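# Lift marquee roof off posts, lower it onto table

## Task

Using the six arms, lift the marquee's roof off its four posts and set it down low on the table. Then open the grippers and move the arms away. The roof counts as placed only if it stays there with no robot holding it. Every other object on the table should stay where it was: anything moved, leaning or knocked over counts against the result.

## Robot and tools

Robots: six identical i2rt Big YAM arms named arm1 to arm6. Each has six joints, a two-finger gripper and a wrist camera. With joints 1 and 6 at zero and the hand level and pointing ahead, that camera sits on top of the hand and looks toward the fingertips. Reach is about 1.0 m from the joint-1 axis. Two fixed room cameras, cam_high and cam_low, also provide views.

Frame: one shared scene frame for everything, with its origin on the floor and +z up. The table top is near z=0.72 m. Approximate feet, in metres, with headings in degrees counter-clockwise from +x: arm1 (+0.29, +0.65) heading -102; arm2 (-0.22, +0.65) heading -85; arm3 (-0.31, -0.65) heading +99; arm4 (+0.24, -0.65) heading +83; arm5 (-0.70, -0.07) heading +8; arm6 (+0.70, +0.08) heading +166. So arm1 and arm2 are on the +y side, arm3 and arm4 on the -y side, arm5 at -x and arm6 at +x, and all of them face the middle. "hand" means the point between the fingertips. The hand's z axis runs along the fingers, and the fingers open and close along its y axis.

Joints, all absolute targets. Angles are in radians and the gripper is in metres; the number after ± is the tolerance for counting a joint as arrived.
- joint1_rad: -2.879 to 2.879, ±0.045. Yaw about the foot; positive is counter-clockwise seen from above; 0 points the arm along its heading.
- joint2_rad: 0 to 3.141, ±0.14. Shoulder; 0 has the upper arm lying back roughly level, and larger values raise it and then carry it forward.
- joint3_rad: 0 to 3.019, ±0.09. Elbow; 0 means fully folded, and larger values open it.
- joint4_rad: -1.692 to 1.57, ±0.055. Hand pitch; positive tilts the fingers up.
- joint5_rad: -1.57 to 1.57, ±0.03. Sideways hand swing; positive goes to the arm's right.
- joint6_rad: -2.094 to 2.094, ±0.035. Hand roll; positive is clockwise when viewed from behind the hand.
- gripper_m: 0 to 0.093, ±0.003. The gap between the fingertips. Grip force tops out around 50 to 62 N per pad, lower on some units.
Joints move at different speeds, so the hand can take a wide path between postures. An action lasts at most 15 s.

execute_actions: "actions" is a list holding either one action object or nothing. An empty list just returns the state and images. The action object has a key for each arm you want to command ("arm1" to "arm6"). Under each key is {"joints": {...}}, mapping any of the joint names above to absolute target values; these are never offsets. All commanded motions start together and may finish at different times. A joint or arm you leave out keeps its previous target and may still be pushing toward it. An unknown key or an out-of-range value rejects the whole call, and nothing moves. "cameras" is an optional list drawn from the eight camera names or "all". If it is omitted, null or ["all"], every camera is returned; [] returns no images. The "pictures" line gives the order of the images, which are taken at the end of the call.

wait: {"seconds": 0 to 10}. It sends no command, lets the simulation run, and returns the same state and images as an empty action.

zoom_image: {"camera": name, "region": [x0, y0, x1, y1]}. The region is in pixels of that camera's latest full image, with (0,0) at the top left, and can be at most 504 by 504. It works only for cameras whose full images appeared in the latest result.

finished_scene: {"scene": current scene number}. This closes the scene for good, once the last command has been held, and its result says whether the goal was met. The next scene's task arrives with it. If you pick up from a summary, first send an empty execute_actions to learn the scene and task. Replying without any tool call ends everything.

Reading results: joint_positions gives the actual joint values. joint_status reports how each commanded joint ended:
- "off_target": the joint stopped short and may still be pushing.
- "contact_stop" or "time_out": the joint now holds where it stopped. A timed-out joint may instead keep its target, or a nearby one clamped to within 0.375, 0.375, 0.113, 0.225, 0.075 and 0.3 rad of its position for joints 1 to 6, and carry on moving if the way clears. To relieve that push, send its reported position back as the target.
- "joint command not followed", often followed by a "cause:" line: a self- and arm-collision check blocked that arm's targets. The joints show "not_followed" and may be retried with each later action. A gripper command in the same action still runs.
- "limit_stop_at_motor_heat": the arm was stopped by heat; send the target again.
on_its_own lists joints you did not command this call; "held at" there is the target being held, not the joint's actual position. Joint torques come in joint order, without the gripper. They include offsets, noise and friction, and are never zero, so treat them only as a rough hint of load or contact. A target very close to the current position may not move the joint at all. A joint holding up weight sags.

Cautions: the arms do not stop on contact and can push hard. Two arms pressing hard together ends the run, and a hard hit may as well. The collision check can react too late and ignores fingers, gripper housings and wrist cameras. Sustained load heats the motors, and this continues while you are composing a reply, because the robots keep holding their last command. A MOTOR HOT warning appears from 85 °C. At 100 °C an OVER-TEMPERATURE FAULT drops that whole arm and halts any later execute_actions, wait and finished_scene calls in the same reply. Avoid drops, slips and slams. Knocking a rigid object out of the work area fails the task. Loose objects may occasionally get a brief push from outside. Arms do not wait for one another.

Each tool is called by a JSON object that holds its "name" and its "arguments".

## Session

{"name": "execute_actions", "arguments": {"actions": []}}

Scene clock: 0.00 s.
Joint torques (N m, as the arm reports them, + toward a larger angle): no reading
arm1.joint_positions: joint1_rad=+0.260 joint2_rad=+0.405 joint3_rad=+0.535 joint4_rad=-1.237 joint5_rad=+0.194 joint6_rad=-0.388 gripper_m=+0.095
arm1.joint_status: not commanded
arm1.hand: x=+0.2734 y=+0.4589 z=+0.9429 quat_wxyz=(-0.059, -0.523, -0.817, +0.238) (m; scene frame)
arm2.joint_positions: joint1_rad=-0.341 joint2_rad=+0.525 joint3_rad=+0.404 joint4_rad=-1.011 joint5_rad=-0.241 joint6_rad=+0.302 gripper_m=+0.095
arm2.joint_status: not commanded
arm2.hand: x=-0.2334 y=+0.4358 z=+0.9328 quat_wxyz=(-0.237, -0.834, -0.496, +0.055) (m; scene frame)
arm3.joint_positions: joint1_rad=+0.094 joint2_rad=+0.351 joint3_rad=+0.649 joint4_rad=-1.406 joint5_rad=+0.295 joint6_rad=+0.506 gripper_m=+0.094
arm3.joint_status: not commanded
arm3.hand: x=-0.2955 y=-0.4819 z=+1.0381 quat_wxyz=(-0.223, +0.549, -0.791, -0.149) (m; scene frame)
arm4.joint_positions: joint1_rad=-0.213 joint2_rad=+0.469 joint3_rad=+0.485 joint4_rad=-1.098 joint5_rad=-0.151 joint6_rad=-0.534 gripper_m=+0.094
arm4.joint_status: not commanded
arm4.hand: x=+0.2816 y=-0.4418 z=+0.9638 quat_wxyz=(-0.201, +0.766, -0.591, -0.156) (m; scene frame)
arm5.joint_positions: joint1_rad=+0.385 joint2_rad=+0.416 joint3_rad=+0.610 joint4_rad=-1.302 joint5_rad=+0.084 joint6_rad=+0.233 gripper_m=+0.094
arm5.joint_status: not commanded
arm5.hand: x=-0.5319 y=+0.0069 z=+0.9651 quat_wxyz=(-0.235, +0.124, -0.963, -0.047) (m; scene frame)
arm6.joint_positions: joint1_rad=-0.299 joint2_rad=+0.495 joint3_rad=+0.462 joint4_rad=-1.050 joint5_rad=-0.284 joint6_rad=-0.187 gripper_m=+0.095
arm6.joint_status: not commanded
arm6.hand: x=+0.4877 y=+0.1423 z=+0.9222 quat_wxyz=(+0.046, +0.955, -0.120, -0.266) (m; scene frame)
pictures: arm1_cam_wrist, arm2_cam_wrist, arm3_cam_wrist, arm4_cam_wrist, arm5_cam_wrist, arm6_cam_wrist, cam_high, cam_low
Images, in order (width x height): arm1_cam_wrist 504x504, arm2_cam_wrist 504x504, arm3_cam_wrist 504x504, arm4_cam_wrist 504x504, arm5_cam_wrist 504x504, arm6_cam_wrist 504x504, cam_high 504x504, cam_low 504x504.

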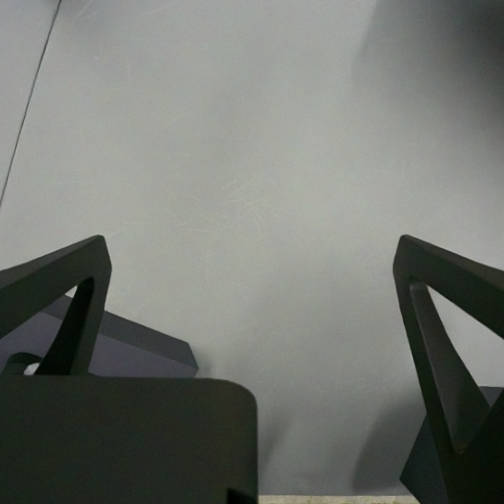

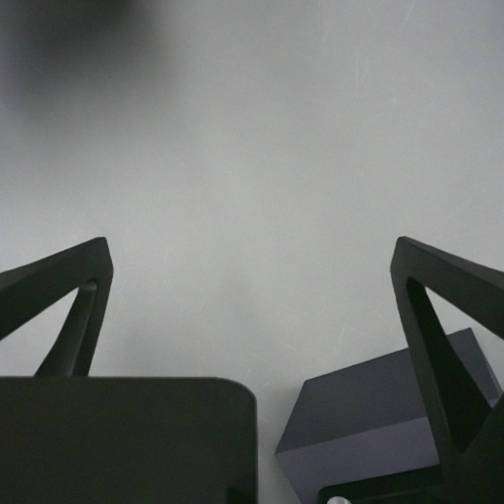

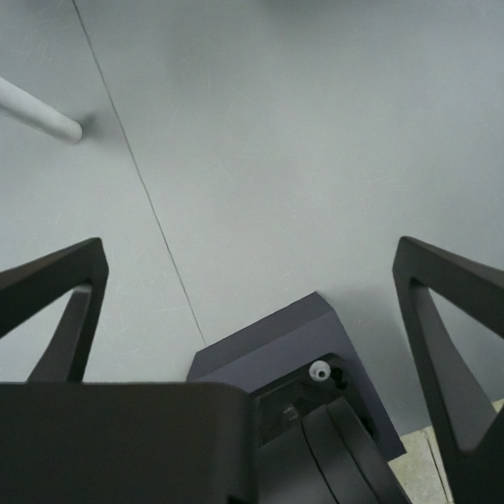

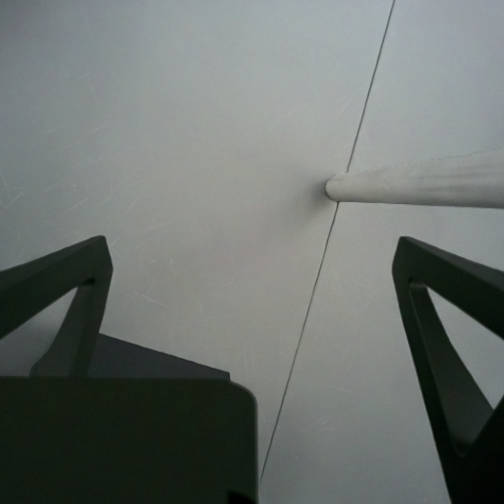

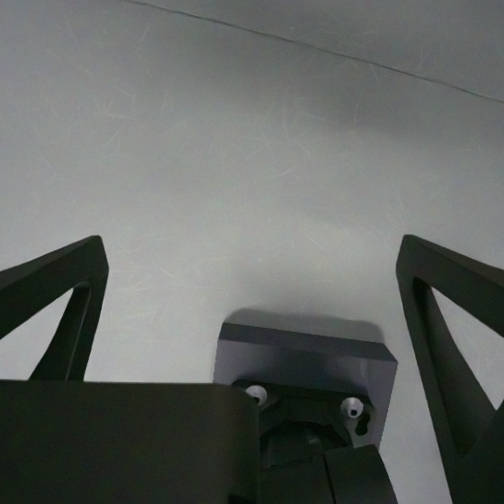

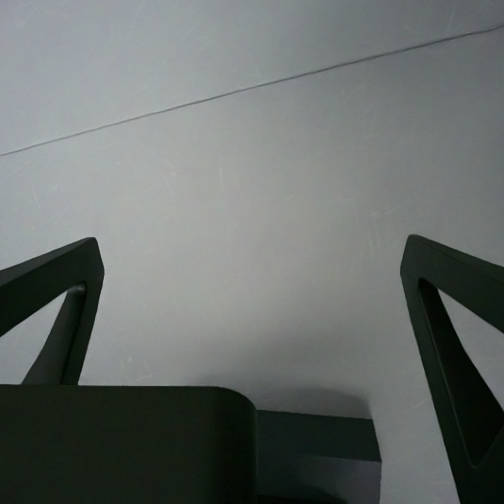

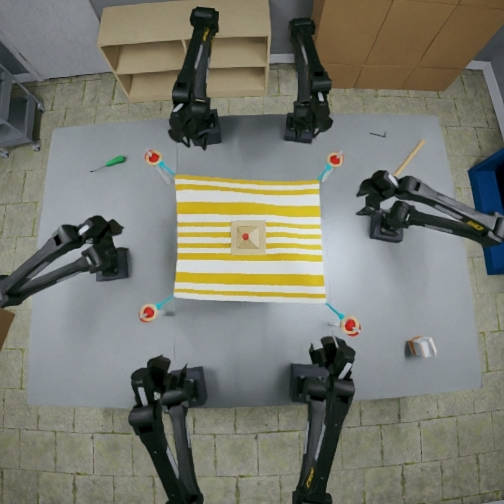

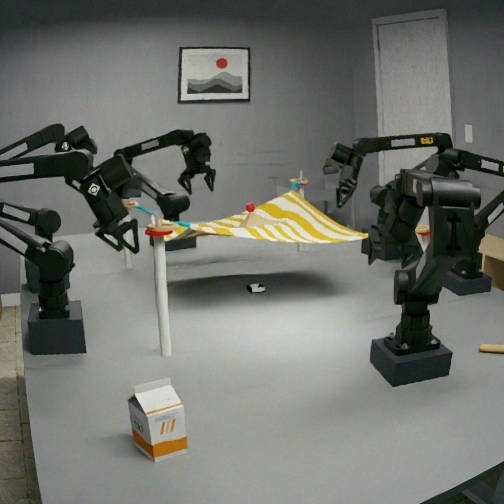

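{"name": "zoom_image", "arguments": {"camera": "cam_low", "region": [100, 150, 340, 330]}}

{"name": "zoom_image", "arguments": {"camera": "cam_high", "region": [120, 130, 380, 350]}}

Region (100, 150, 340, 330) of cam_low's 504x504 image, scaled by 2.100, with more detail than that image has; it fills the top 378 rows of this view, and the rest is white.

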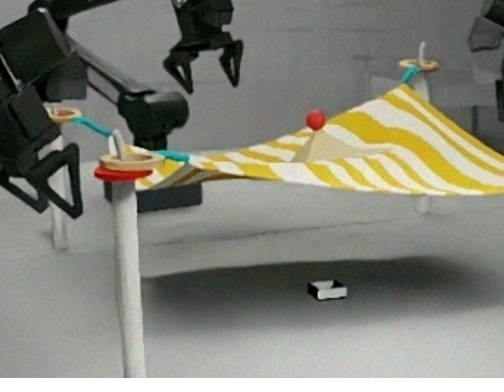

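Region (120, 130, 380, 350) of cam_high's 504x504 image, scaled by 1.938, with more detail than that image has; it fills the top 426 rows of this view, and the rest is white.

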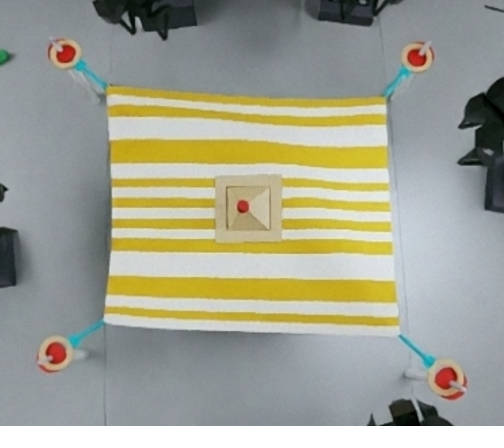

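{"name": "execute_actions", "arguments": {"actions": [{"arm1":{"joints":{"joint5_rad":0}},"arm2":{"joints":{"joint1_rad":-0.63}},"arm3":{"joints":{"joint2_rad":0.1}},"arm4":{"joints":{"joint3_rad":0.9}},"arm5":{"joints":{"joint4_rad":-0.8}},"arm6":{"joints":{"joint3_rad":0.9}}}], "cameras": ["arm4_cam_wrist","arm5_cam_wrist","arm6_cam_wrist"]}}

Scene clock: 47.47 s.
Joint torques (N m, as the arm reports them, + toward a larger angle): arm1=[-0.28  1.77 12.09  1.4  -0.2   0.14] | arm2=[-3.41  1.39 12.09  1.62 -0.1  -0.08] | arm3=[-0.08  6.07 12.3   1.61  0.2  -0.03] | arm4=[-0.92  3.24 10.67  1.48  0.05 -0.07] | arm5=[-1.29  2.9  13.9   3.    0.08  0.02] | arm6=[ 0.39 -0.16 14.85  1.97 -0.06  0.05]
arm1.joint_positions: joint1_rad=+0.260 joint2_rad=+0.405 joint3_rad=+0.535 joint4_rad=-1.237 joint5_rad=+0.004 joint6_rad=-0.388 gripper_m=+0.095
arm1.joint_status: all done
arm1.hand: x=+0.3060 y=+0.4604 z=+0.9400 quat_wxyz=(-0.134, -0.506, -0.832, +0.184) (m; scene frame)
arm2.joint_positions: joint1_rad=-0.622 joint2_rad=+0.525 joint3_rad=+0.404 joint4_rad=-1.011 joint5_rad=-0.241 joint6_rad=+0.302 gripper_m=+0.095
arm2.joint_status: all done
arm2.hand: x=-0.2921 y=+0.4474 z=+0.9321 quat_wxyz=(-0.224, -0.895, -0.374, +0.088) (m; scene frame)
arm3.joint_positions: joint1_rad=+0.094 joint2_rad=+0.093 joint3_rad=+0.649 joint4_rad=-1.406 joint5_rad=+0.295 joint6_rad=+0.506 gripper_m=+0.094
arm3.joint_status: all done
arm3.hand: x=-0.2893 y=-0.5094 z=+1.0704 quat_wxyz=(-0.268, +0.512, -0.772, -0.262) (m; scene frame)
arm4.joint_positions: joint1_rad=-0.213 joint2_rad=+0.469 joint3_rad=+0.869 joint4_rad=-1.098 joint5_rad=-0.151 joint6_rad=-0.534 gripper_m=+0.094
arm4.joint_status: all done
arm4.hand: x=+0.2950 y=-0.4024 z=+1.1654 quat_wxyz=(-0.371, +0.724, -0.540, -0.215) (m; scene frame)
arm5.joint_positions: joint1_rad=+0.385 joint2_rad=+0.416 joint3_rad=+0.610 joint4_rad=-0.823 joint5_rad=+0.084 joint6_rad=+0.233 gripper_m=+0.094
arm5.joint_status: all done
arm5.hand: x=-0.4552 y=+0.0497 z=+1.0414 quat_wxyz=(-0.442, +0.103, -0.881, -0.131) (m; scene frame)
arm6.joint_positions: joint1_rad=-0.299 joint2_rad=+0.495 joint3_rad=+0.863 joint4_rad=-1.051 joint5_rad=-0.284 joint6_rad=-0.187 gripper_m=+0.095
arm6.joint_status: all done
arm6.hand: x=+0.4431 y=+0.1651 z=+1.1322 quat_wxyz=(-0.026, +0.895, -0.082, -0.438) (m; scene frame)
pictures: arm4_cam_wrist, arm5_cam_wrist, arm6_cam_wrist
Images, in order (width x height): arm4_cam_wrist 504x504, arm5_cam_wrist 504x504, arm6_cam_wrist 504x504.

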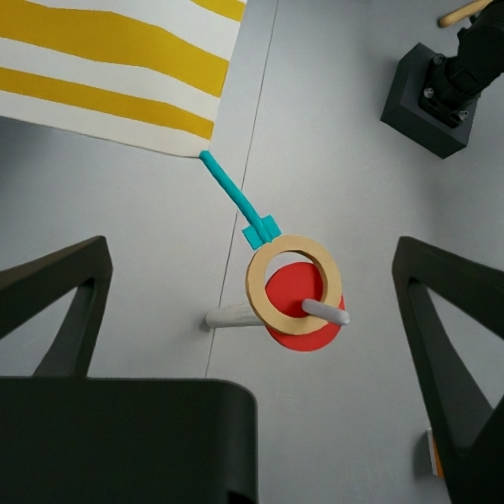

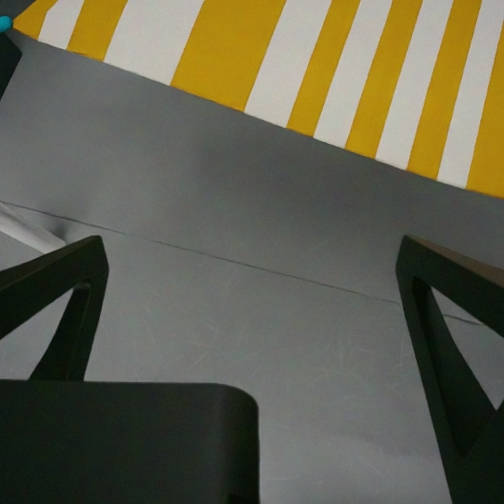

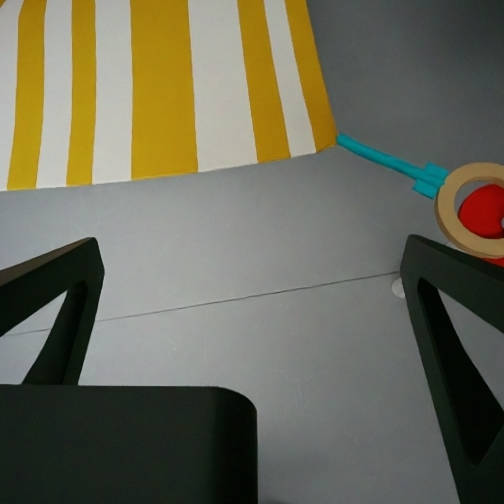

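{"name": "execute_actions", "arguments": {"actions": [{"arm1":{"joints":{"joint1_rad":0.41,"joint2_rad":0.8,"joint3_rad":1.46,"joint4_rad":-1.69,"joint5_rad":0,"joint6_rad":0.85}},"arm2":{"joints":{"joint1_rad":-0.49,"joint2_rad":0.9,"joint3_rad":1.45,"joint4_rad":-1.66,"joint5_rad":0,"joint6_rad":-1.24}},"arm3":{"joints":{"joint1_rad":0.06,"joint2_rad":0.85,"joint3_rad":1.38,"joint4_rad":-1.62,"joint5_rad":0,"joint6_rad":1.23}},"arm4":{"joints":{"joint1_rad":-0.18,"joint2_rad":0.9,"joint3_rad":1.31,"joint4_rad":-1.64,"joint5_rad":0,"joint6_rad":-1.13}},"arm5":{"joints":{"joint1_rad":-0.1,"joint2_rad":0.2,"joint3_rad":0.45,"joint4_rad":-1.4}},"arm6":{"joints":{"joint1_rad":0.2,"joint2_rad":0.2,"joint3_rad":0.45,"joint4_rad":-1.4}}}], "cameras": []}}

{"name": "execute_actions", "arguments": {"actions": [{"arm1":{"joints":{"joint2_rad":1.25}},"arm2":{"joints":{"joint2_rad":1.33}},"arm3":{"joints":{"joint2_rad":1.30}},"arm4":{"joints":{"joint2_rad":1.21}}}], "cameras": ["arm1_cam_wrist","arm2_cam_wrist","arm3_cam_wrist","arm4_cam_wrist","cam_high","cam_low"]}}

Scene clock: 113.27 s.
Joint torques (N m, as the arm reports them, + toward a larger angle): arm1=[ 0.31 -0.5  11.47  0.78 -0.1   0.18] | arm2=[-2.15 -1.76 12.9   0.91  0.06 -0.11] | arm3=[-0.84 -3.58 15.35  0.36 -0.07  0.04] | arm4=[-0.08 -3.04 11.49 -0.06  0.15 -0.25] | arm5=[-2.04  5.28 10.93  0.8   0.1   0.05] | arm6=[ 1.12  2.2  10.13  1.   -0.13  0.03]
arm1.joint_positions: joint1_rad=+0.403 joint2_rad=+0.795 joint3_rad=+1.420 joint4_rad=-1.669 joint5_rad=+0.002 joint6_rad=+0.840 gripper_m=+0.095
arm1.joint_status: all done
joint sent to its limit — the command would take arm1.joint4_rad past its lower limit, so that joint was sent only as far as its limit.
arm1.hand: x=+0.3443 y=+0.4153 z=+1.2276 quat_wxyz=(-0.250, -0.856, -0.447, +0.064) (m; scene frame)
arm2.joint_positions: joint1_rad=-0.497 joint2_rad=+0.904 joint3_rad=+1.404 joint4_rad=-1.649 joint5_rad=-0.003 joint6_rad=-1.231 gripper_m=+0.095
arm2.joint_status: all done
arm2.hand: x=-0.3345 y=+0.3912 z=+1.2450 quat_wxyz=(+0.000, -0.356, -0.912, +0.202) (m; scene frame)
arm3.joint_positions: joint1_rad=+0.071 joint2_rad=+0.857 joint3_rad=+1.318 joint4_rad=-1.604 joint5_rad=+0.004 joint6_rad=+1.222 gripper_m=+0.094
arm3.joint_status: all done
arm3.hand: x=-0.3608 y=-0.3857 z=+1.2225 quat_wxyz=(-0.017, +0.262, -0.941, -0.212) (m; scene frame)
arm4.joint_positions: joint1_rad=-0.192 joint2_rad=+0.907 joint3_rad=+1.261 joint4_rad=-1.623 joint5_rad=-0.003 joint6_rad=-1.115 gripper_m=+0.094
arm4.joint_status: all done
arm4.hand: x=+0.3197 y=-0.3894 z=+1.1793 quat_wxyz=(-0.151, +0.920, -0.362, -0.015) (m; scene frame)
arm5.joint_positions: joint1_rad=-0.097 joint2_rad=+0.207 joint3_rad=+0.447 joint4_rad=-1.387 joint5_rad=+0.084 joint6_rad=+0.233 gripper_m=+0.094
arm5.joint_status: all done
arm5.hand: x=-0.5644 y=-0.0821 z=+0.9062 quat_wxyz=(-0.219, -0.110, -0.969, +0.010) (m; scene frame)
arm6.joint_positions: joint1_rad=+0.190 joint2_rad=+0.206 joint3_rad=+0.459 joint4_rad=-1.395 joint5_rad=-0.284 joint6_rad=-0.187 gripper_m=+0.095
arm6.joint_status: all done
arm6.hand: x=+0.5632 y=+0.0344 z=+0.9291 quat_wxyz=(+0.115, +0.963, +0.111, -0.218) (m; scene frame)
pictures: none
No camera images: the call's "cameras" was empty. Leave "cameras" out to get every camera's image.

Scene clock: 114.67 s.
Joint torques (N m, as the arm reports them, + toward a larger angle): arm1=[ 0.25 -8.11 11.61  0.12 -0.08  0.23] | arm2=[-2.12 -8.51 11.97  0.14  0.04 -0.14] | arm3=[ -0.9  -11.6   13.35  -0.21  -0.06   0.08] | arm4=[ 0.18 -8.1  10.03 -0.49  0.21 -0.24] | arm5=[-1.39  4.79 10.85  0.75  0.11  0.06] | arm6=[ 1.15  2.21 10.09  1.01 -0.13  0.03]
arm1.joint_positions: joint1_rad=+0.403 joint2_rad=+1.260 joint3_rad=+1.427 joint4_rad=-1.672 joint5_rad=+0.002 joint6_rad=+0.841 gripper_m=+0.095
arm1.joint_status: all done
arm1.hand: x=+0.3732 y=+0.2943 z=+1.0975 quat_wxyz=(-0.029, -0.886, -0.463, +0.008) (m; scene frame)
arm2.joint_positions: joint1_rad=-0.497 joint2_rad=+1.348 joint3_rad=+1.417 joint4_rad=-1.652 joint5_rad=-0.003 joint6_rad=-1.232 gripper_m=+0.095
arm2.joint_status: all done
arm2.hand: x=-0.3740 y=+0.2956 z=+1.1101 quat_wxyz=(-0.007, -0.362, -0.932, -0.013) (m; scene frame)
arm3.joint_positions: joint1_rad=+0.071 joint2_rad=+1.306 joint3_rad=+1.342 joint4_rad=-1.606 joint5_rad=+0.004 joint6_rad=+1.223 gripper_m=+0.094
arm3.joint_status: all done
arm3.hand: x=-0.3807 y=-0.2870 z=+1.0969 quat_wxyz=(-0.001, +0.269, -0.963, -0.001) (m; scene frame)
arm4.joint_positions: joint1_rad=-0.192 joint2_rad=+1.216 joint3_rad=+1.280 joint4_rad=-1.625 joint5_rad=-0.003 joint6_rad=-1.116 gripper_m=+0.094
arm4.joint_status: all done
arm4.hand: x=+0.3381 y=-0.3279 z=+1.0988 quat_wxyz=(-0.006, +0.931, -0.366, -0.003) (m; scene frame)
arm5.joint_positions: joint1_rad=-0.097 joint2_rad=+0.207 joint3_rad=+0.447 joint4_rad=-1.387 joint5_rad=+0.084 joint6_rad=+0.233 gripper_m=+0.094
arm5.joint_status: not commanded
arm5.hand: x=-0.5644 y=-0.0821 z=+0.9062 quat_wxyz=(-0.219, -0.110, -0.969, +0.010) (m; scene frame)
arm6.joint_positions: joint1_rad=+0.190 joint2_rad=+0.206 joint3_rad=+0.459 joint4_rad=-1.395 joint5_rad=-0.284 joint6_rad=-0.187 gripper_m=+0.095
arm6.joint_status: not commanded
arm6.hand: x=+0.5632 y=+0.0344 z=+0.9291 quat_wxyz=(+0.115, +0.963, +0.111, -0.218) (m; scene frame)
pictures: arm1_cam_wrist, arm2_cam_wrist, arm3_cam_wrist, arm4_cam_wrist, cam_high, cam_low
Images, in order (width x height): arm1_cam_wrist 504x504, arm2_cam_wrist 504x504, arm3_cam_wrist 504x504, arm4_cam_wrist 504x504, cam_high 504x504, cam_low 504x504.

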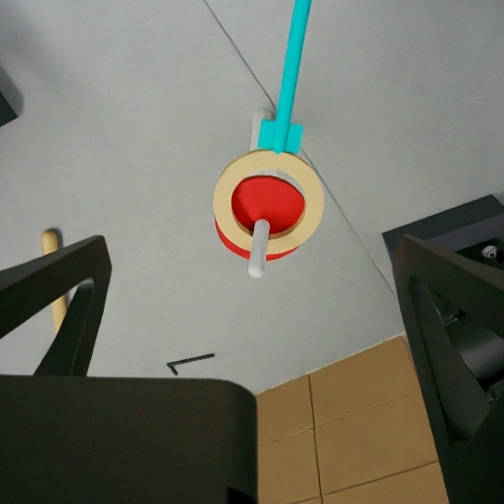

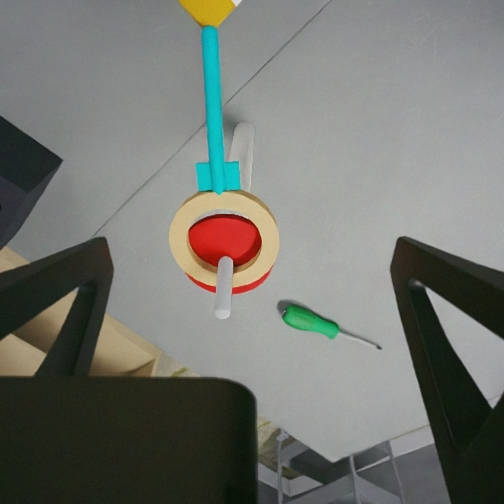

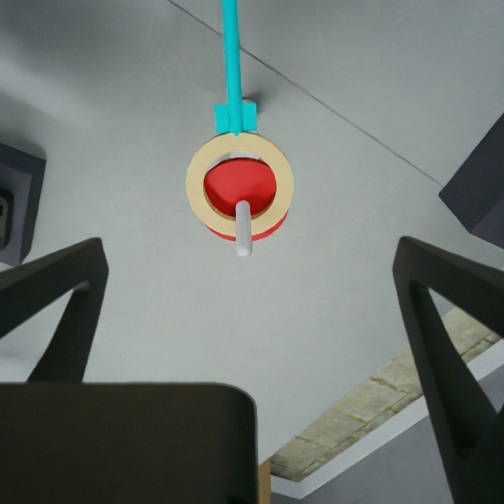

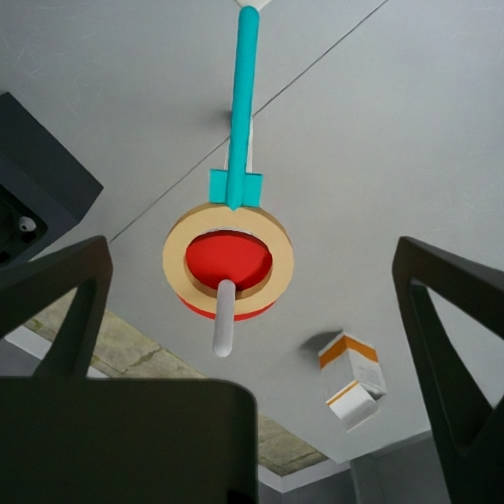

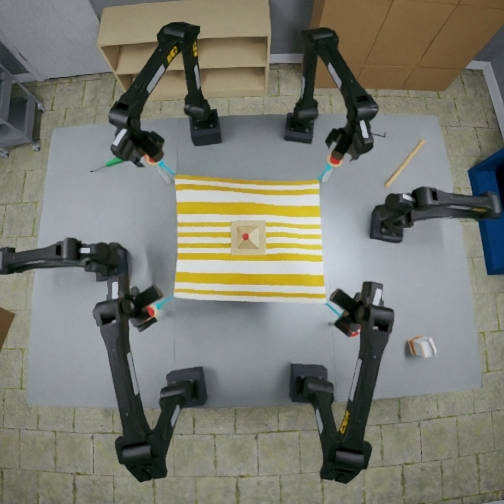

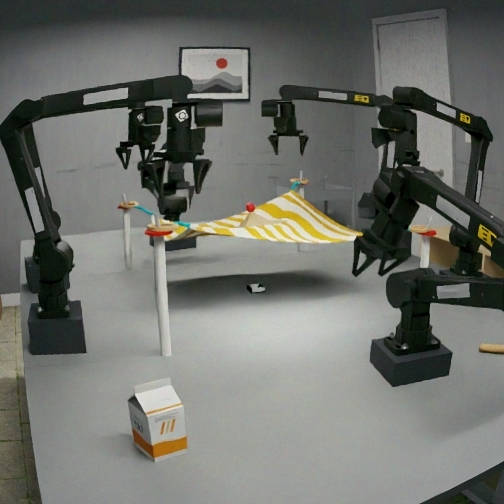

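{"name": "execute_actions", "arguments": {"actions": [{"arm1":{"joints":{"joint2_rad":1.225,"joint3_rad":1.185,"joint4_rad":-1.50,"joint6_rad":1.04}},"arm2":{"joints":{"joint1_rad":-0.575,"joint2_rad":1.225,"joint3_rad":1.128,"joint4_rad":-1.43,"joint6_rad":-1.39}},"arm3":{"joints":{"joint1_rad":0.11,"joint2_rad":1.335,"joint3_rad":1.126,"joint4_rad":-1.34,"joint6_rad":1.18}},"arm4":{"joints":{"joint1_rad":-0.268,"joint2_rad":1.15,"joint3_rad":1.115,"joint4_rad":-1.505,"joint6_rad":-1.145}}}], "cameras": ["arm1_cam_wrist","arm2_cam_wrist","arm3_cam_wrist","arm4_cam_wrist","cam_low"]}}

Scene clock: 174.53 s.
Joint torques (N m, as the arm reports them, + toward a larger angle): arm1=[ 0.3  -7.3   9.33  0.94 -0.07  0.21] | arm2=[-2.79 -5.17  8.81  1.2  -0.01 -0.13] | arm3=[  0.51 -11.74   9.73   1.02  -0.04  -0.11] | arm4=[-0.85 -6.14  8.29  0.79  0.13 -0.29] | arm5=[-1.5   5.03 11.02  0.79  0.1   0.02] | arm6=[ 1.12  2.2  10.1   1.   -0.13  0.03]
arm1.joint_positions: joint1_rad=+0.403 joint2_rad=+1.230 joint3_rad=+1.176 joint4_rad=-1.514 joint5_rad=+0.002 joint6_rad=+1.030 gripper_m=+0.095
arm1.joint_status: all done
arm1.hand: x=+0.3681 y=+0.3161 z=+1.0114 quat_wxyz=(+0.001, -0.926, -0.377, +0.000) (m; scene frame)
arm2.joint_positions: joint1_rad=-0.574 joint2_rad=+1.215 joint3_rad=+1.131 joint4_rad=-1.443 joint5_rad=-0.002 joint6_rad=-1.381 gripper_m=+0.095
arm2.joint_status: all done
arm2.hand: x=-0.3824 y=+0.3418 z=+1.0465 quat_wxyz=(-0.003, -0.328, -0.945, +0.015) (m; scene frame)
arm3.joint_positions: joint1_rad=+0.103 joint2_rad=+1.340 joint3_rad=+1.128 joint4_rad=-1.357 joint5_rad=+0.003 joint6_rad=+1.188 gripper_m=+0.094
arm3.joint_status: all done
arm3.hand: x=-0.3937 y=-0.2844 z=+1.0036 quat_wxyz=(-0.001, +0.301, -0.954, -0.001) (m; scene frame)
arm4.joint_positions: joint1_rad=-0.265 joint2_rad=+1.144 joint3_rad=+1.109 joint4_rad=-1.523 joint5_rad=-0.002 joint6_rad=-1.131 gripper_m=+0.094
arm4.joint_status: all done
arm4.hand: x=+0.3523 y=-0.3596 z=+1.0553 quat_wxyz=(-0.008, +0.920, -0.393, -0.003) (m; scene frame)
arm5.joint_positions: joint1_rad=-0.097 joint2_rad=+0.207 joint3_rad=+0.447 joint4_rad=-1.387 joint5_rad=+0.084 joint6_rad=+0.233 gripper_m=+0.094
arm5.joint_status: not commanded
arm5.hand: x=-0.5644 y=-0.0821 z=+0.9062 quat_wxyz=(-0.219, -0.110, -0.969, +0.010) (m; scene frame)
arm6.joint_positions: joint1_rad=+0.190 joint2_rad=+0.206 joint3_rad=+0.459 joint4_rad=-1.395 joint5_rad=-0.284 joint6_rad=-0.187 gripper_m=+0.095
arm6.joint_status: not commanded
arm6.hand: x=+0.5632 y=+0.0344 z=+0.9291 quat_wxyz=(+0.115, +0.963, +0.111, -0.218) (m; scene frame)
pictures: arm1_cam_wrist, arm2_cam_wrist, arm3_cam_wrist, arm4_cam_wrist, cam_low
Images, in order (width x height): arm1_cam_wrist 504x504, arm2_cam_wrist 504x504, arm3_cam_wrist 504x504, arm4_cam_wrist 504x504, cam_low 504x504.

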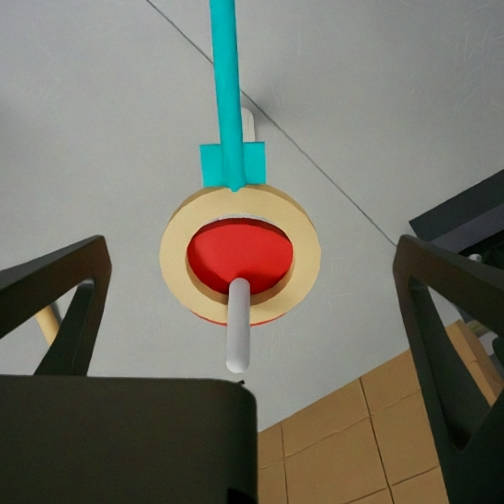

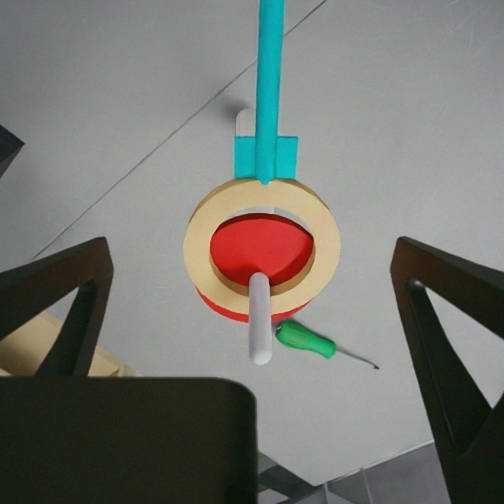

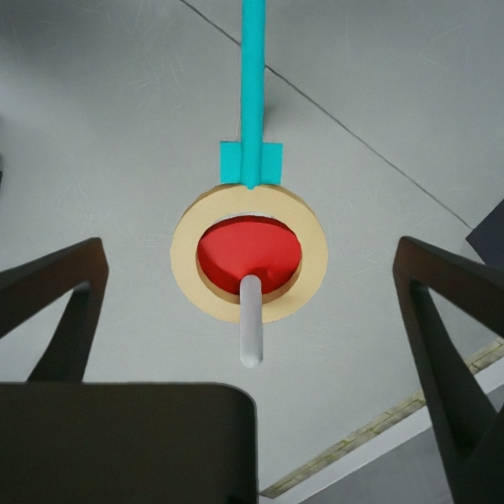

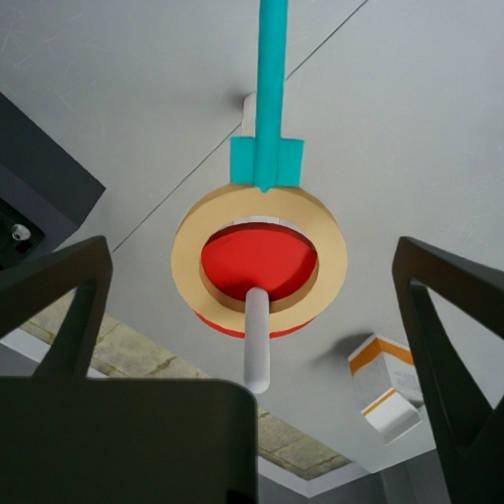

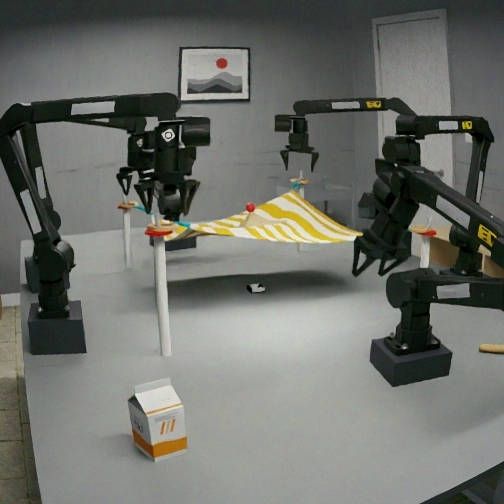

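{"name": "zoom_image", "arguments": {"camera": "cam_low", "region": [100, 160, 220, 260]}}

{"name": "zoom_image", "arguments": {"camera": "cam_low", "region": [260, 130, 460, 270]}}

Region (100, 160, 220, 260) of cam_low's 504x504 image, scaled by 4.200, with more detail than that image has.

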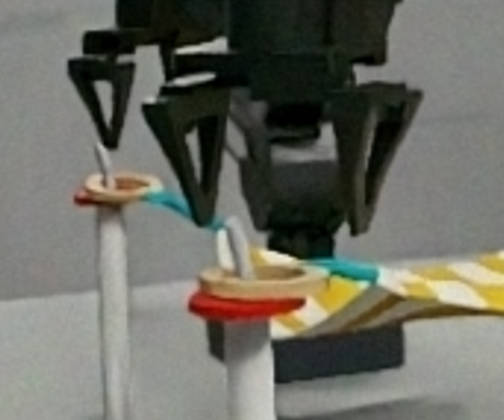

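Region (260, 130, 460, 270) of cam_low's 504x504 image, scaled by 2.520, with more detail than that image has; it fills the top 353 rows of this view, and the rest is white.

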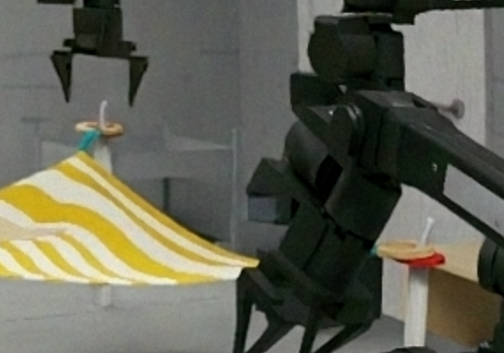

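{"name": "execute_actions", "arguments": {"actions": [{"arm1":{"joints":{"joint1_rad":0.372,"joint2_rad":1.265,"joint3_rad":1.11,"joint4_rad":-1.385,"joint6_rad":0.94}},"arm2":{"joints":{"joint1_rad":-0.533,"joint2_rad":1.26,"joint3_rad":1.053,"joint4_rad":-1.325,"joint6_rad":-1.31}},"arm3":{"joints":{"joint1_rad":0.064,"joint2_rad":1.378,"joint3_rad":1.043,"joint4_rad":-1.215,"joint6_rad":1.15}},"arm4":{"joints":{"joint1_rad":-0.212,"joint2_rad":1.185,"joint3_rad":1.064,"joint4_rad":-1.42,"joint6_rad":-1.04}}}], "cameras": ["arm1_cam_wrist","arm2_cam_wrist","arm3_cam_wrist","arm4_cam_wrist","cam_low"]}}

Scene clock: 227.53 s.
Joint torques (N m, as the arm reports them, + toward a larger angle): arm1=[-0.98 -8.29  9.25  0.89 -0.08 -0.01] | arm2=[-2.08 -5.29  8.53  1.18 -0.01  0.02] | arm3=[ -0.58 -11.97   9.27   1.1   -0.04  -0.12] | arm4=[-0.09 -7.09  8.17  0.75  0.16  0.07] | arm5=[-1.45  4.84 11.    0.91  0.14  0.06] | arm6=[ 1.13  2.19 10.12  1.   -0.13  0.03]
arm1.joint_positions: joint1_rad=+0.382 joint2_rad=+1.271 joint3_rad=+1.104 joint4_rad=-1.399 joint5_rad=+0.002 joint6_rad=+0.950 gripper_m=+0.095
arm1.joint_status: all done
arm1.hand: x=+0.3636 y=+0.3039 z=+0.9705 quat_wxyz=(+0.000, -0.914, -0.405, +0.000) (m; scene frame)
arm2.joint_positions: joint1_rad=-0.542 joint2_rad=+1.251 joint3_rad=+1.058 joint4_rad=-1.338 joint5_rad=-0.002 joint6_rad=-1.318 gripper_m=+0.095
arm2.joint_status: all done
arm2.hand: x=-0.3752 y=+0.3309 z=+1.0076 quat_wxyz=(-0.004, -0.343, -0.939, +0.013) (m; scene frame)
arm3.joint_positions: joint1_rad=+0.071 joint2_rad=+1.379 joint3_rad=+1.047 joint4_rad=-1.232 joint5_rad=+0.003 joint6_rad=+1.158 gripper_m=+0.094
arm3.joint_status: all done
arm3.hand: x=-0.3830 y=-0.2781 z=+0.9600 quat_wxyz=(-0.001, +0.300, -0.954, -0.004) (m; scene frame)
arm4.joint_positions: joint1_rad=-0.219 joint2_rad=+1.182 joint3_rad=+1.062 joint4_rad=-1.438 joint5_rad=-0.002 joint6_rad=-1.055 gripper_m=+0.094
arm4.joint_status: all done
arm4.hand: x=+0.3426 y=-0.3438 z=+1.0261 quat_wxyz=(-0.008, +0.914, -0.406, -0.003) (m; scene frame)
arm5.joint_positions: joint1_rad=-0.097 joint2_rad=+0.207 joint3_rad=+0.447 joint4_rad=-1.387 joint5_rad=+0.084 joint6_rad=+0.233 gripper_m=+0.094
arm5.joint_status: not commanded
arm5.hand: x=-0.5644 y=-0.0821 z=+0.9062 quat_wxyz=(-0.219, -0.110, -0.969, +0.010) (m; scene frame)
arm6.joint_positions: joint1_rad=+0.190 joint2_rad=+0.206 joint3_rad=+0.459 joint4_rad=-1.395 joint5_rad=-0.284 joint6_rad=-0.187 gripper_m=+0.095
arm6.joint_status: not commanded
arm6.hand: x=+0.5632 y=+0.0344 z=+0.9291 quat_wxyz=(+0.115, +0.963, +0.111, -0.218) (m; scene frame)
pictures: arm1_cam_wrist, arm2_cam_wrist, arm3_cam_wrist, arm4_cam_wrist, cam_low
Images, in order (width x height): arm1_cam_wrist 504x504, arm2_cam_wrist 504x504, arm3_cam_wrist 504x504, arm4_cam_wrist 504x504, cam_low 504x504.

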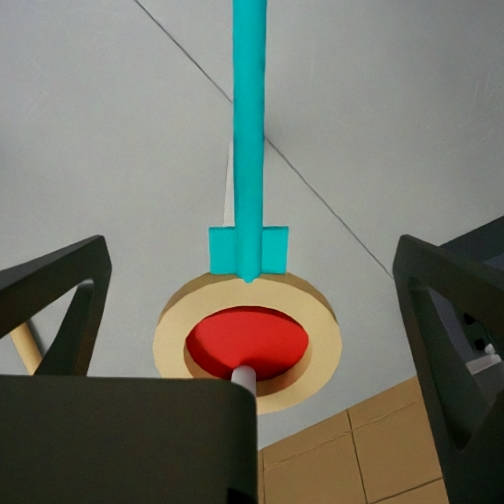

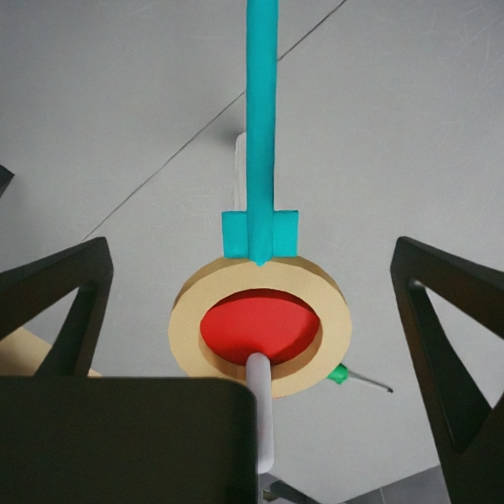

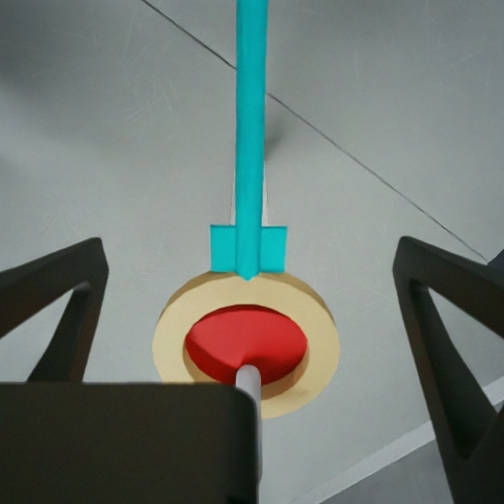

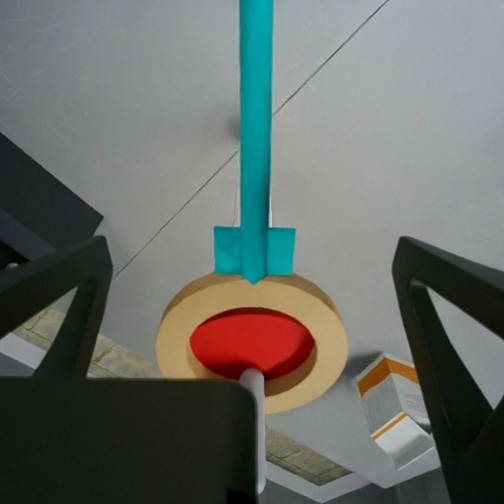

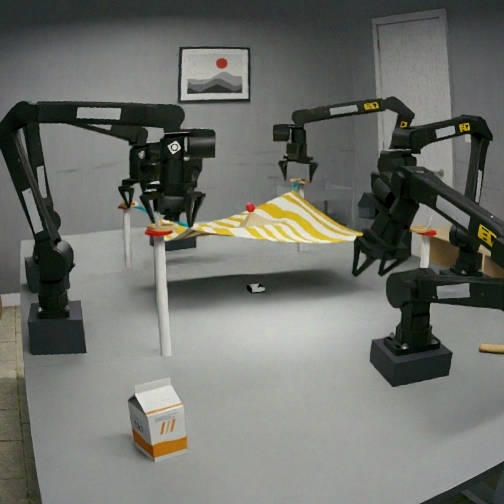

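{"name": "zoom_image", "arguments": {"camera": "cam_low", "region": [110, 180, 210, 250]}}

{"name": "zoom_image", "arguments": {"camera": "cam_low", "region": [270, 150, 330, 200]}}

Region (110, 180, 210, 250) of cam_low's 504x504 image, scaled by 5.040, with more detail than that image has; it fills the top 353 rows of this view, and the rest is white.

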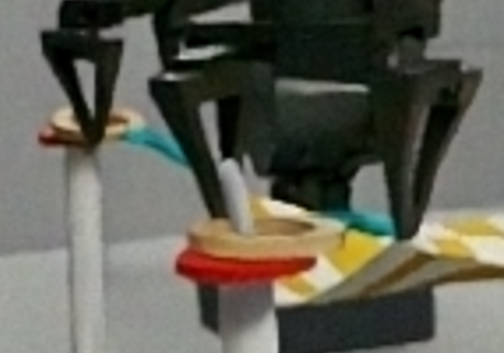

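Region (270, 150, 330, 200) of cam_low's 504x504 image, scaled by 8.400, with more detail than that image has.

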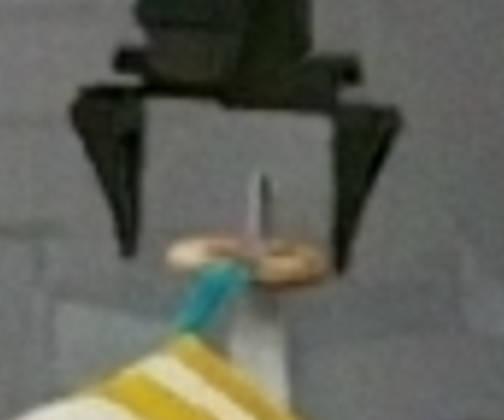

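{"name": "execute_actions", "arguments": {"actions": [{"arm1":{"joints":{"joint2_rad":1.305,"gripper_m":0.05}},"arm2":{"joints":{"joint2_rad":1.315,"gripper_m":0.05}},"arm3":{"joints":{"joint2_rad":1.415,"gripper_m":0.05}},"arm4":{"joints":{"joint2_rad":1.228,"gripper_m":0.05}}}], "cameras": ["arm1_cam_wrist","arm2_cam_wrist","arm3_cam_wrist","arm4_cam_wrist","cam_low"]}}

Scene clock: 255.77 s.
Joint torques (N m, as the arm reports them, + toward a larger angle): arm1=[-0.84 -7.39  8.88  0.86 -0.09  0.02] | arm2=[-1.89 -6.42  8.41  1.06  0.    0.02] | arm3=[ -0.72 -11.51   8.89   1.05  -0.05  -0.09] | arm4=[ 0.18 -7.29  7.95  0.68  0.13  0.03] | arm5=[-1.68  4.65 10.98  0.87  0.11  0.07] | arm6=[ 1.16  2.17 10.12  1.02 -0.13  0.04]
arm1.joint_positions: joint1_rad=+0.382 joint2_rad=+1.304 joint3_rad=+1.104 joint4_rad=-1.399 joint5_rad=+0.002 joint6_rad=+0.949 gripper_m=+0.050
arm1.joint_status: all done
arm1.hand: x=+0.3641 y=+0.3018 z=+0.9596 quat_wxyz=(+0.016, -0.914, -0.405, -0.003) (m; scene frame)
arm2.joint_positions: joint1_rad=-0.542 joint2_rad=+1.303 joint3_rad=+1.058 joint4_rad=-1.337 joint5_rad=-0.002 joint6_rad=-1.318 gripper_m=+0.050
arm2.joint_status: all done
arm2.hand: x=-0.3762 y=+0.3285 z=+0.9902 quat_wxyz=(-0.007, -0.343, -0.939, -0.013) (m; scene frame)
arm3.joint_positions: joint1_rad=+0.071 joint2_rad=+1.407 joint3_rad=+1.047 joint4_rad=-1.232 joint5_rad=+0.003 joint6_rad=+1.157 gripper_m=+0.050
arm3.joint_status: all done
arm3.hand: x=-0.3831 y=-0.2779 z=+0.9501 quat_wxyz=(+0.000, +0.301, -0.954, +0.010) (m; scene frame)
arm4.joint_positions: joint1_rad=-0.219 joint2_rad=+1.221 joint3_rad=+1.062 joint4_rad=-1.438 joint5_rad=-0.002 joint6_rad=-1.054 gripper_m=+0.050
arm4.joint_status: all done
arm4.hand: x=+0.3435 y=-0.3408 z=+1.0142 quat_wxyz=(+0.012, +0.913, -0.407, -0.001) (m; scene frame)
arm5.joint_positions: joint1_rad=-0.097 joint2_rad=+0.207 joint3_rad=+0.447 joint4_rad=-1.387 joint5_rad=+0.084 joint6_rad=+0.233 gripper_m=+0.094
arm5.joint_status: not commanded
arm5.hand: x=-0.5644 y=-0.0821 z=+0.9062 quat_wxyz=(-0.219, -0.110, -0.969, +0.010) (m; scene frame)
arm6.joint_positions: joint1_rad=+0.190 joint2_rad=+0.206 joint3_rad=+0.459 joint4_rad=-1.395 joint5_rad=-0.284 joint6_rad=-0.187 gripper_m=+0.095
arm6.joint_status: not commanded
arm6.hand: x=+0.5632 y=+0.0344 z=+0.9291 quat_wxyz=(+0.115, +0.963, +0.111, -0.218) (m; scene frame)
pictures: arm1_cam_wrist, arm2_cam_wrist, arm3_cam_wrist, arm4_cam_wrist, cam_low
Images, in order (width x height): arm1_cam_wrist 504x504, arm2_cam_wrist 504x504, arm3_cam_wrist 504x504, arm4_cam_wrist 504x504, cam_low 504x504.

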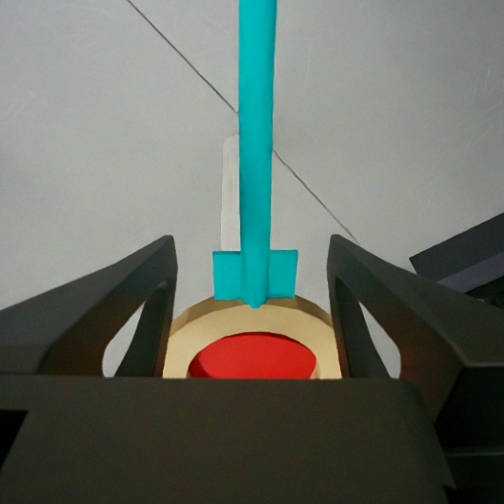

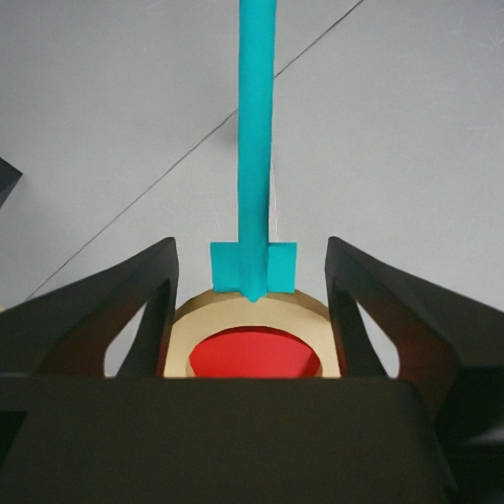

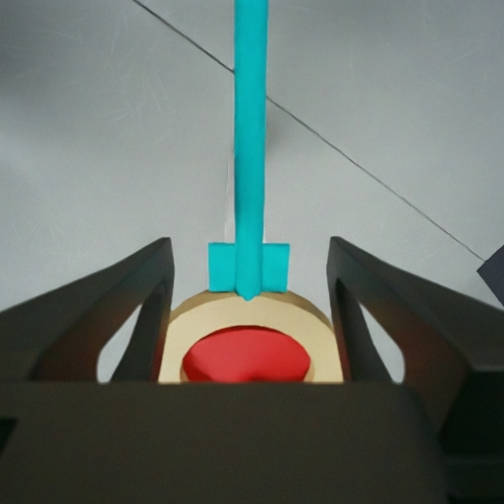

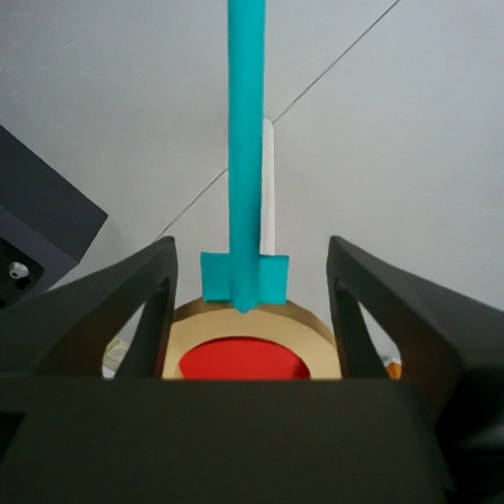

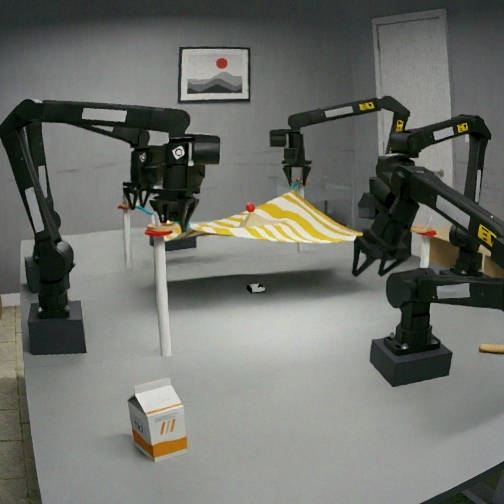

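Close and see the gripper width.

{"name": "execute_actions", "arguments": {"actions": [{"arm1":{"joints":{"gripper_m":0.0}},"arm2":{"joints":{"gripper_m":0.0}},"arm3":{"joints":{"gripper_m":0.0}},"arm4":{"joints":{"gripper_m":0.0}}}], "cameras": ["arm1_cam_wrist","arm2_cam_wrist","arm3_cam_wrist","arm4_cam_wrist"]}}

Scene clock: 261.63 s.
Joint torques (N m, as the arm reports them, + toward a larger angle): arm1=[-1.07 -7.86  8.89  0.77 -0.09  0.03] | arm2=[-2.24 -6.25  8.43  0.93  0.12  0.03] | arm3=[ -0.62 -11.69   9.1    1.    -0.04  -0.09] | arm4=[-0.38 -7.01  8.16  0.66  0.18  0.  ] | arm5=[-1.34  4.95 10.93  0.92  0.1   0.04] | arm6=[ 1.09  2.21 10.1   1.02 -0.13  0.03]
arm1.joint_positions: joint1_rad=+0.382 joint2_rad=+1.304 joint3_rad=+1.104 joint4_rad=-1.398 joint5_rad=+0.002 joint6_rad=+0.948 gripper_m=+0.022
arm1.joint_status: gripper_m off_target (ended at +0.022, target +0.000)
arm1.hand: x=+0.3641 y=+0.3017 z=+0.9596 quat_wxyz=(+0.016, -0.914, -0.405, -0.003) (m; scene frame)
arm2.joint_positions: joint1_rad=-0.540 joint2_rad=+1.303 joint3_rad=+1.058 joint4_rad=-1.334 joint5_rad=-0.005 joint6_rad=-1.318 gripper_m=+0.022
arm2.joint_status: gripper_m off_target (ended at +0.022, target +0.000)
arm2.hand: x=-0.3753 y=+0.3272 z=+0.9902 quat_wxyz=(-0.008, -0.342, -0.940, -0.011) (m; scene frame)
arm3.joint_positions: joint1_rad=+0.071 joint2_rad=+1.407 joint3_rad=+1.047 joint4_rad=-1.232 joint5_rad=+0.003 joint6_rad=+1.157 gripper_m=+0.021
arm3.joint_status: gripper_m off_target (ended at +0.021, target +0.000)
arm3.hand: x=-0.3831 y=-0.2778 z=+0.9501 quat_wxyz=(+0.000, +0.301, -0.954, +0.010) (m; scene frame)
arm4.joint_positions: joint1_rad=-0.219 joint2_rad=+1.221 joint3_rad=+1.062 joint4_rad=-1.435 joint5_rad=-0.004 joint6_rad=-1.052 gripper_m=+0.021
arm4.joint_status: gripper_m off_target (ended at +0.021, target +0.000)
arm4.hand: x=+0.3433 y=-0.3401 z=+1.0142 quat_wxyz=(+0.011, +0.913, -0.407, -0.002) (m; scene frame)
arm5.joint_positions: joint1_rad=-0.097 joint2_rad=+0.207 joint3_rad=+0.447 joint4_rad=-1.387 joint5_rad=+0.084 joint6_rad=+0.233 gripper_m=+0.094
arm5.joint_status: not commanded
arm5.hand: x=-0.5644 y=-0.0821 z=+0.9062 quat_wxyz=(-0.219, -0.110, -0.969, +0.010) (m; scene frame)
arm6.joint_positions: joint1_rad=+0.190 joint2_rad=+0.206 joint3_rad=+0.459 joint4_rad=-1.395 joint5_rad=-0.284 joint6_rad=-0.187 gripper_m=+0.095
arm6.joint_status: not commanded
arm6.hand: x=+0.5632 y=+0.0344 z=+0.9291 quat_wxyz=(+0.115, +0.963, +0.111, -0.218) (m; scene frame)
pictures: arm1_cam_wrist, arm2_cam_wrist, arm3_cam_wrist, arm4_cam_wrist
Images, in order (width x height): arm1_cam_wrist 504x504, arm2_cam_wrist 504x504, arm3_cam_wrist 504x504, arm4_cam_wrist 504x504.

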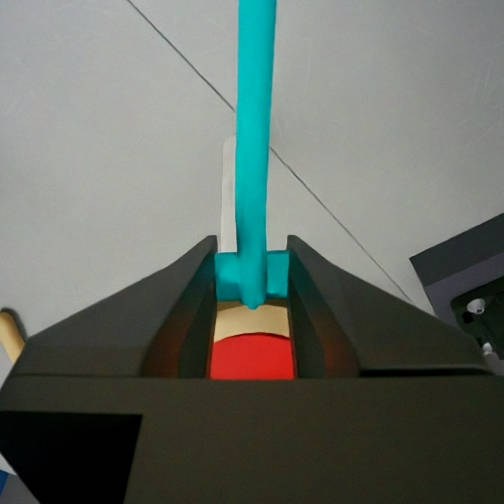

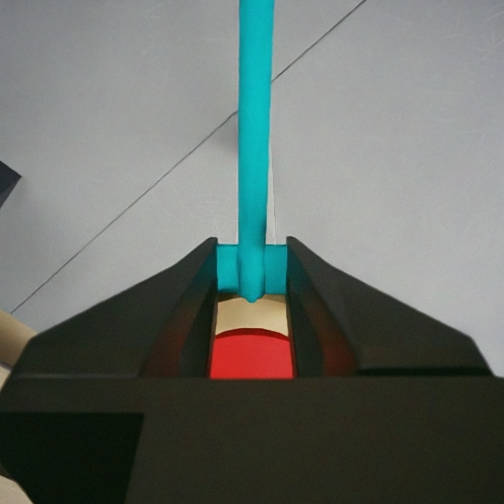

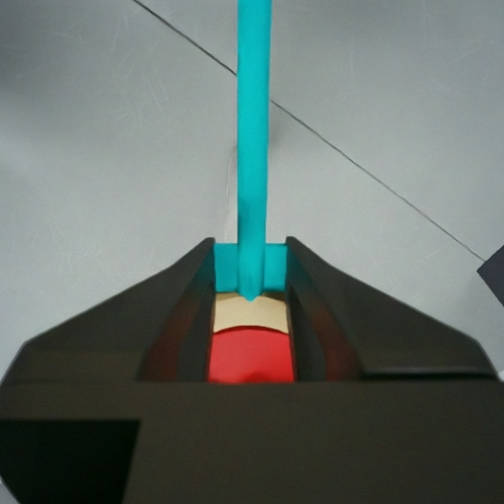

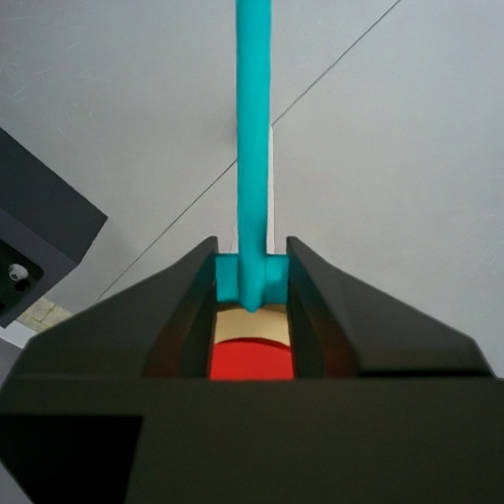

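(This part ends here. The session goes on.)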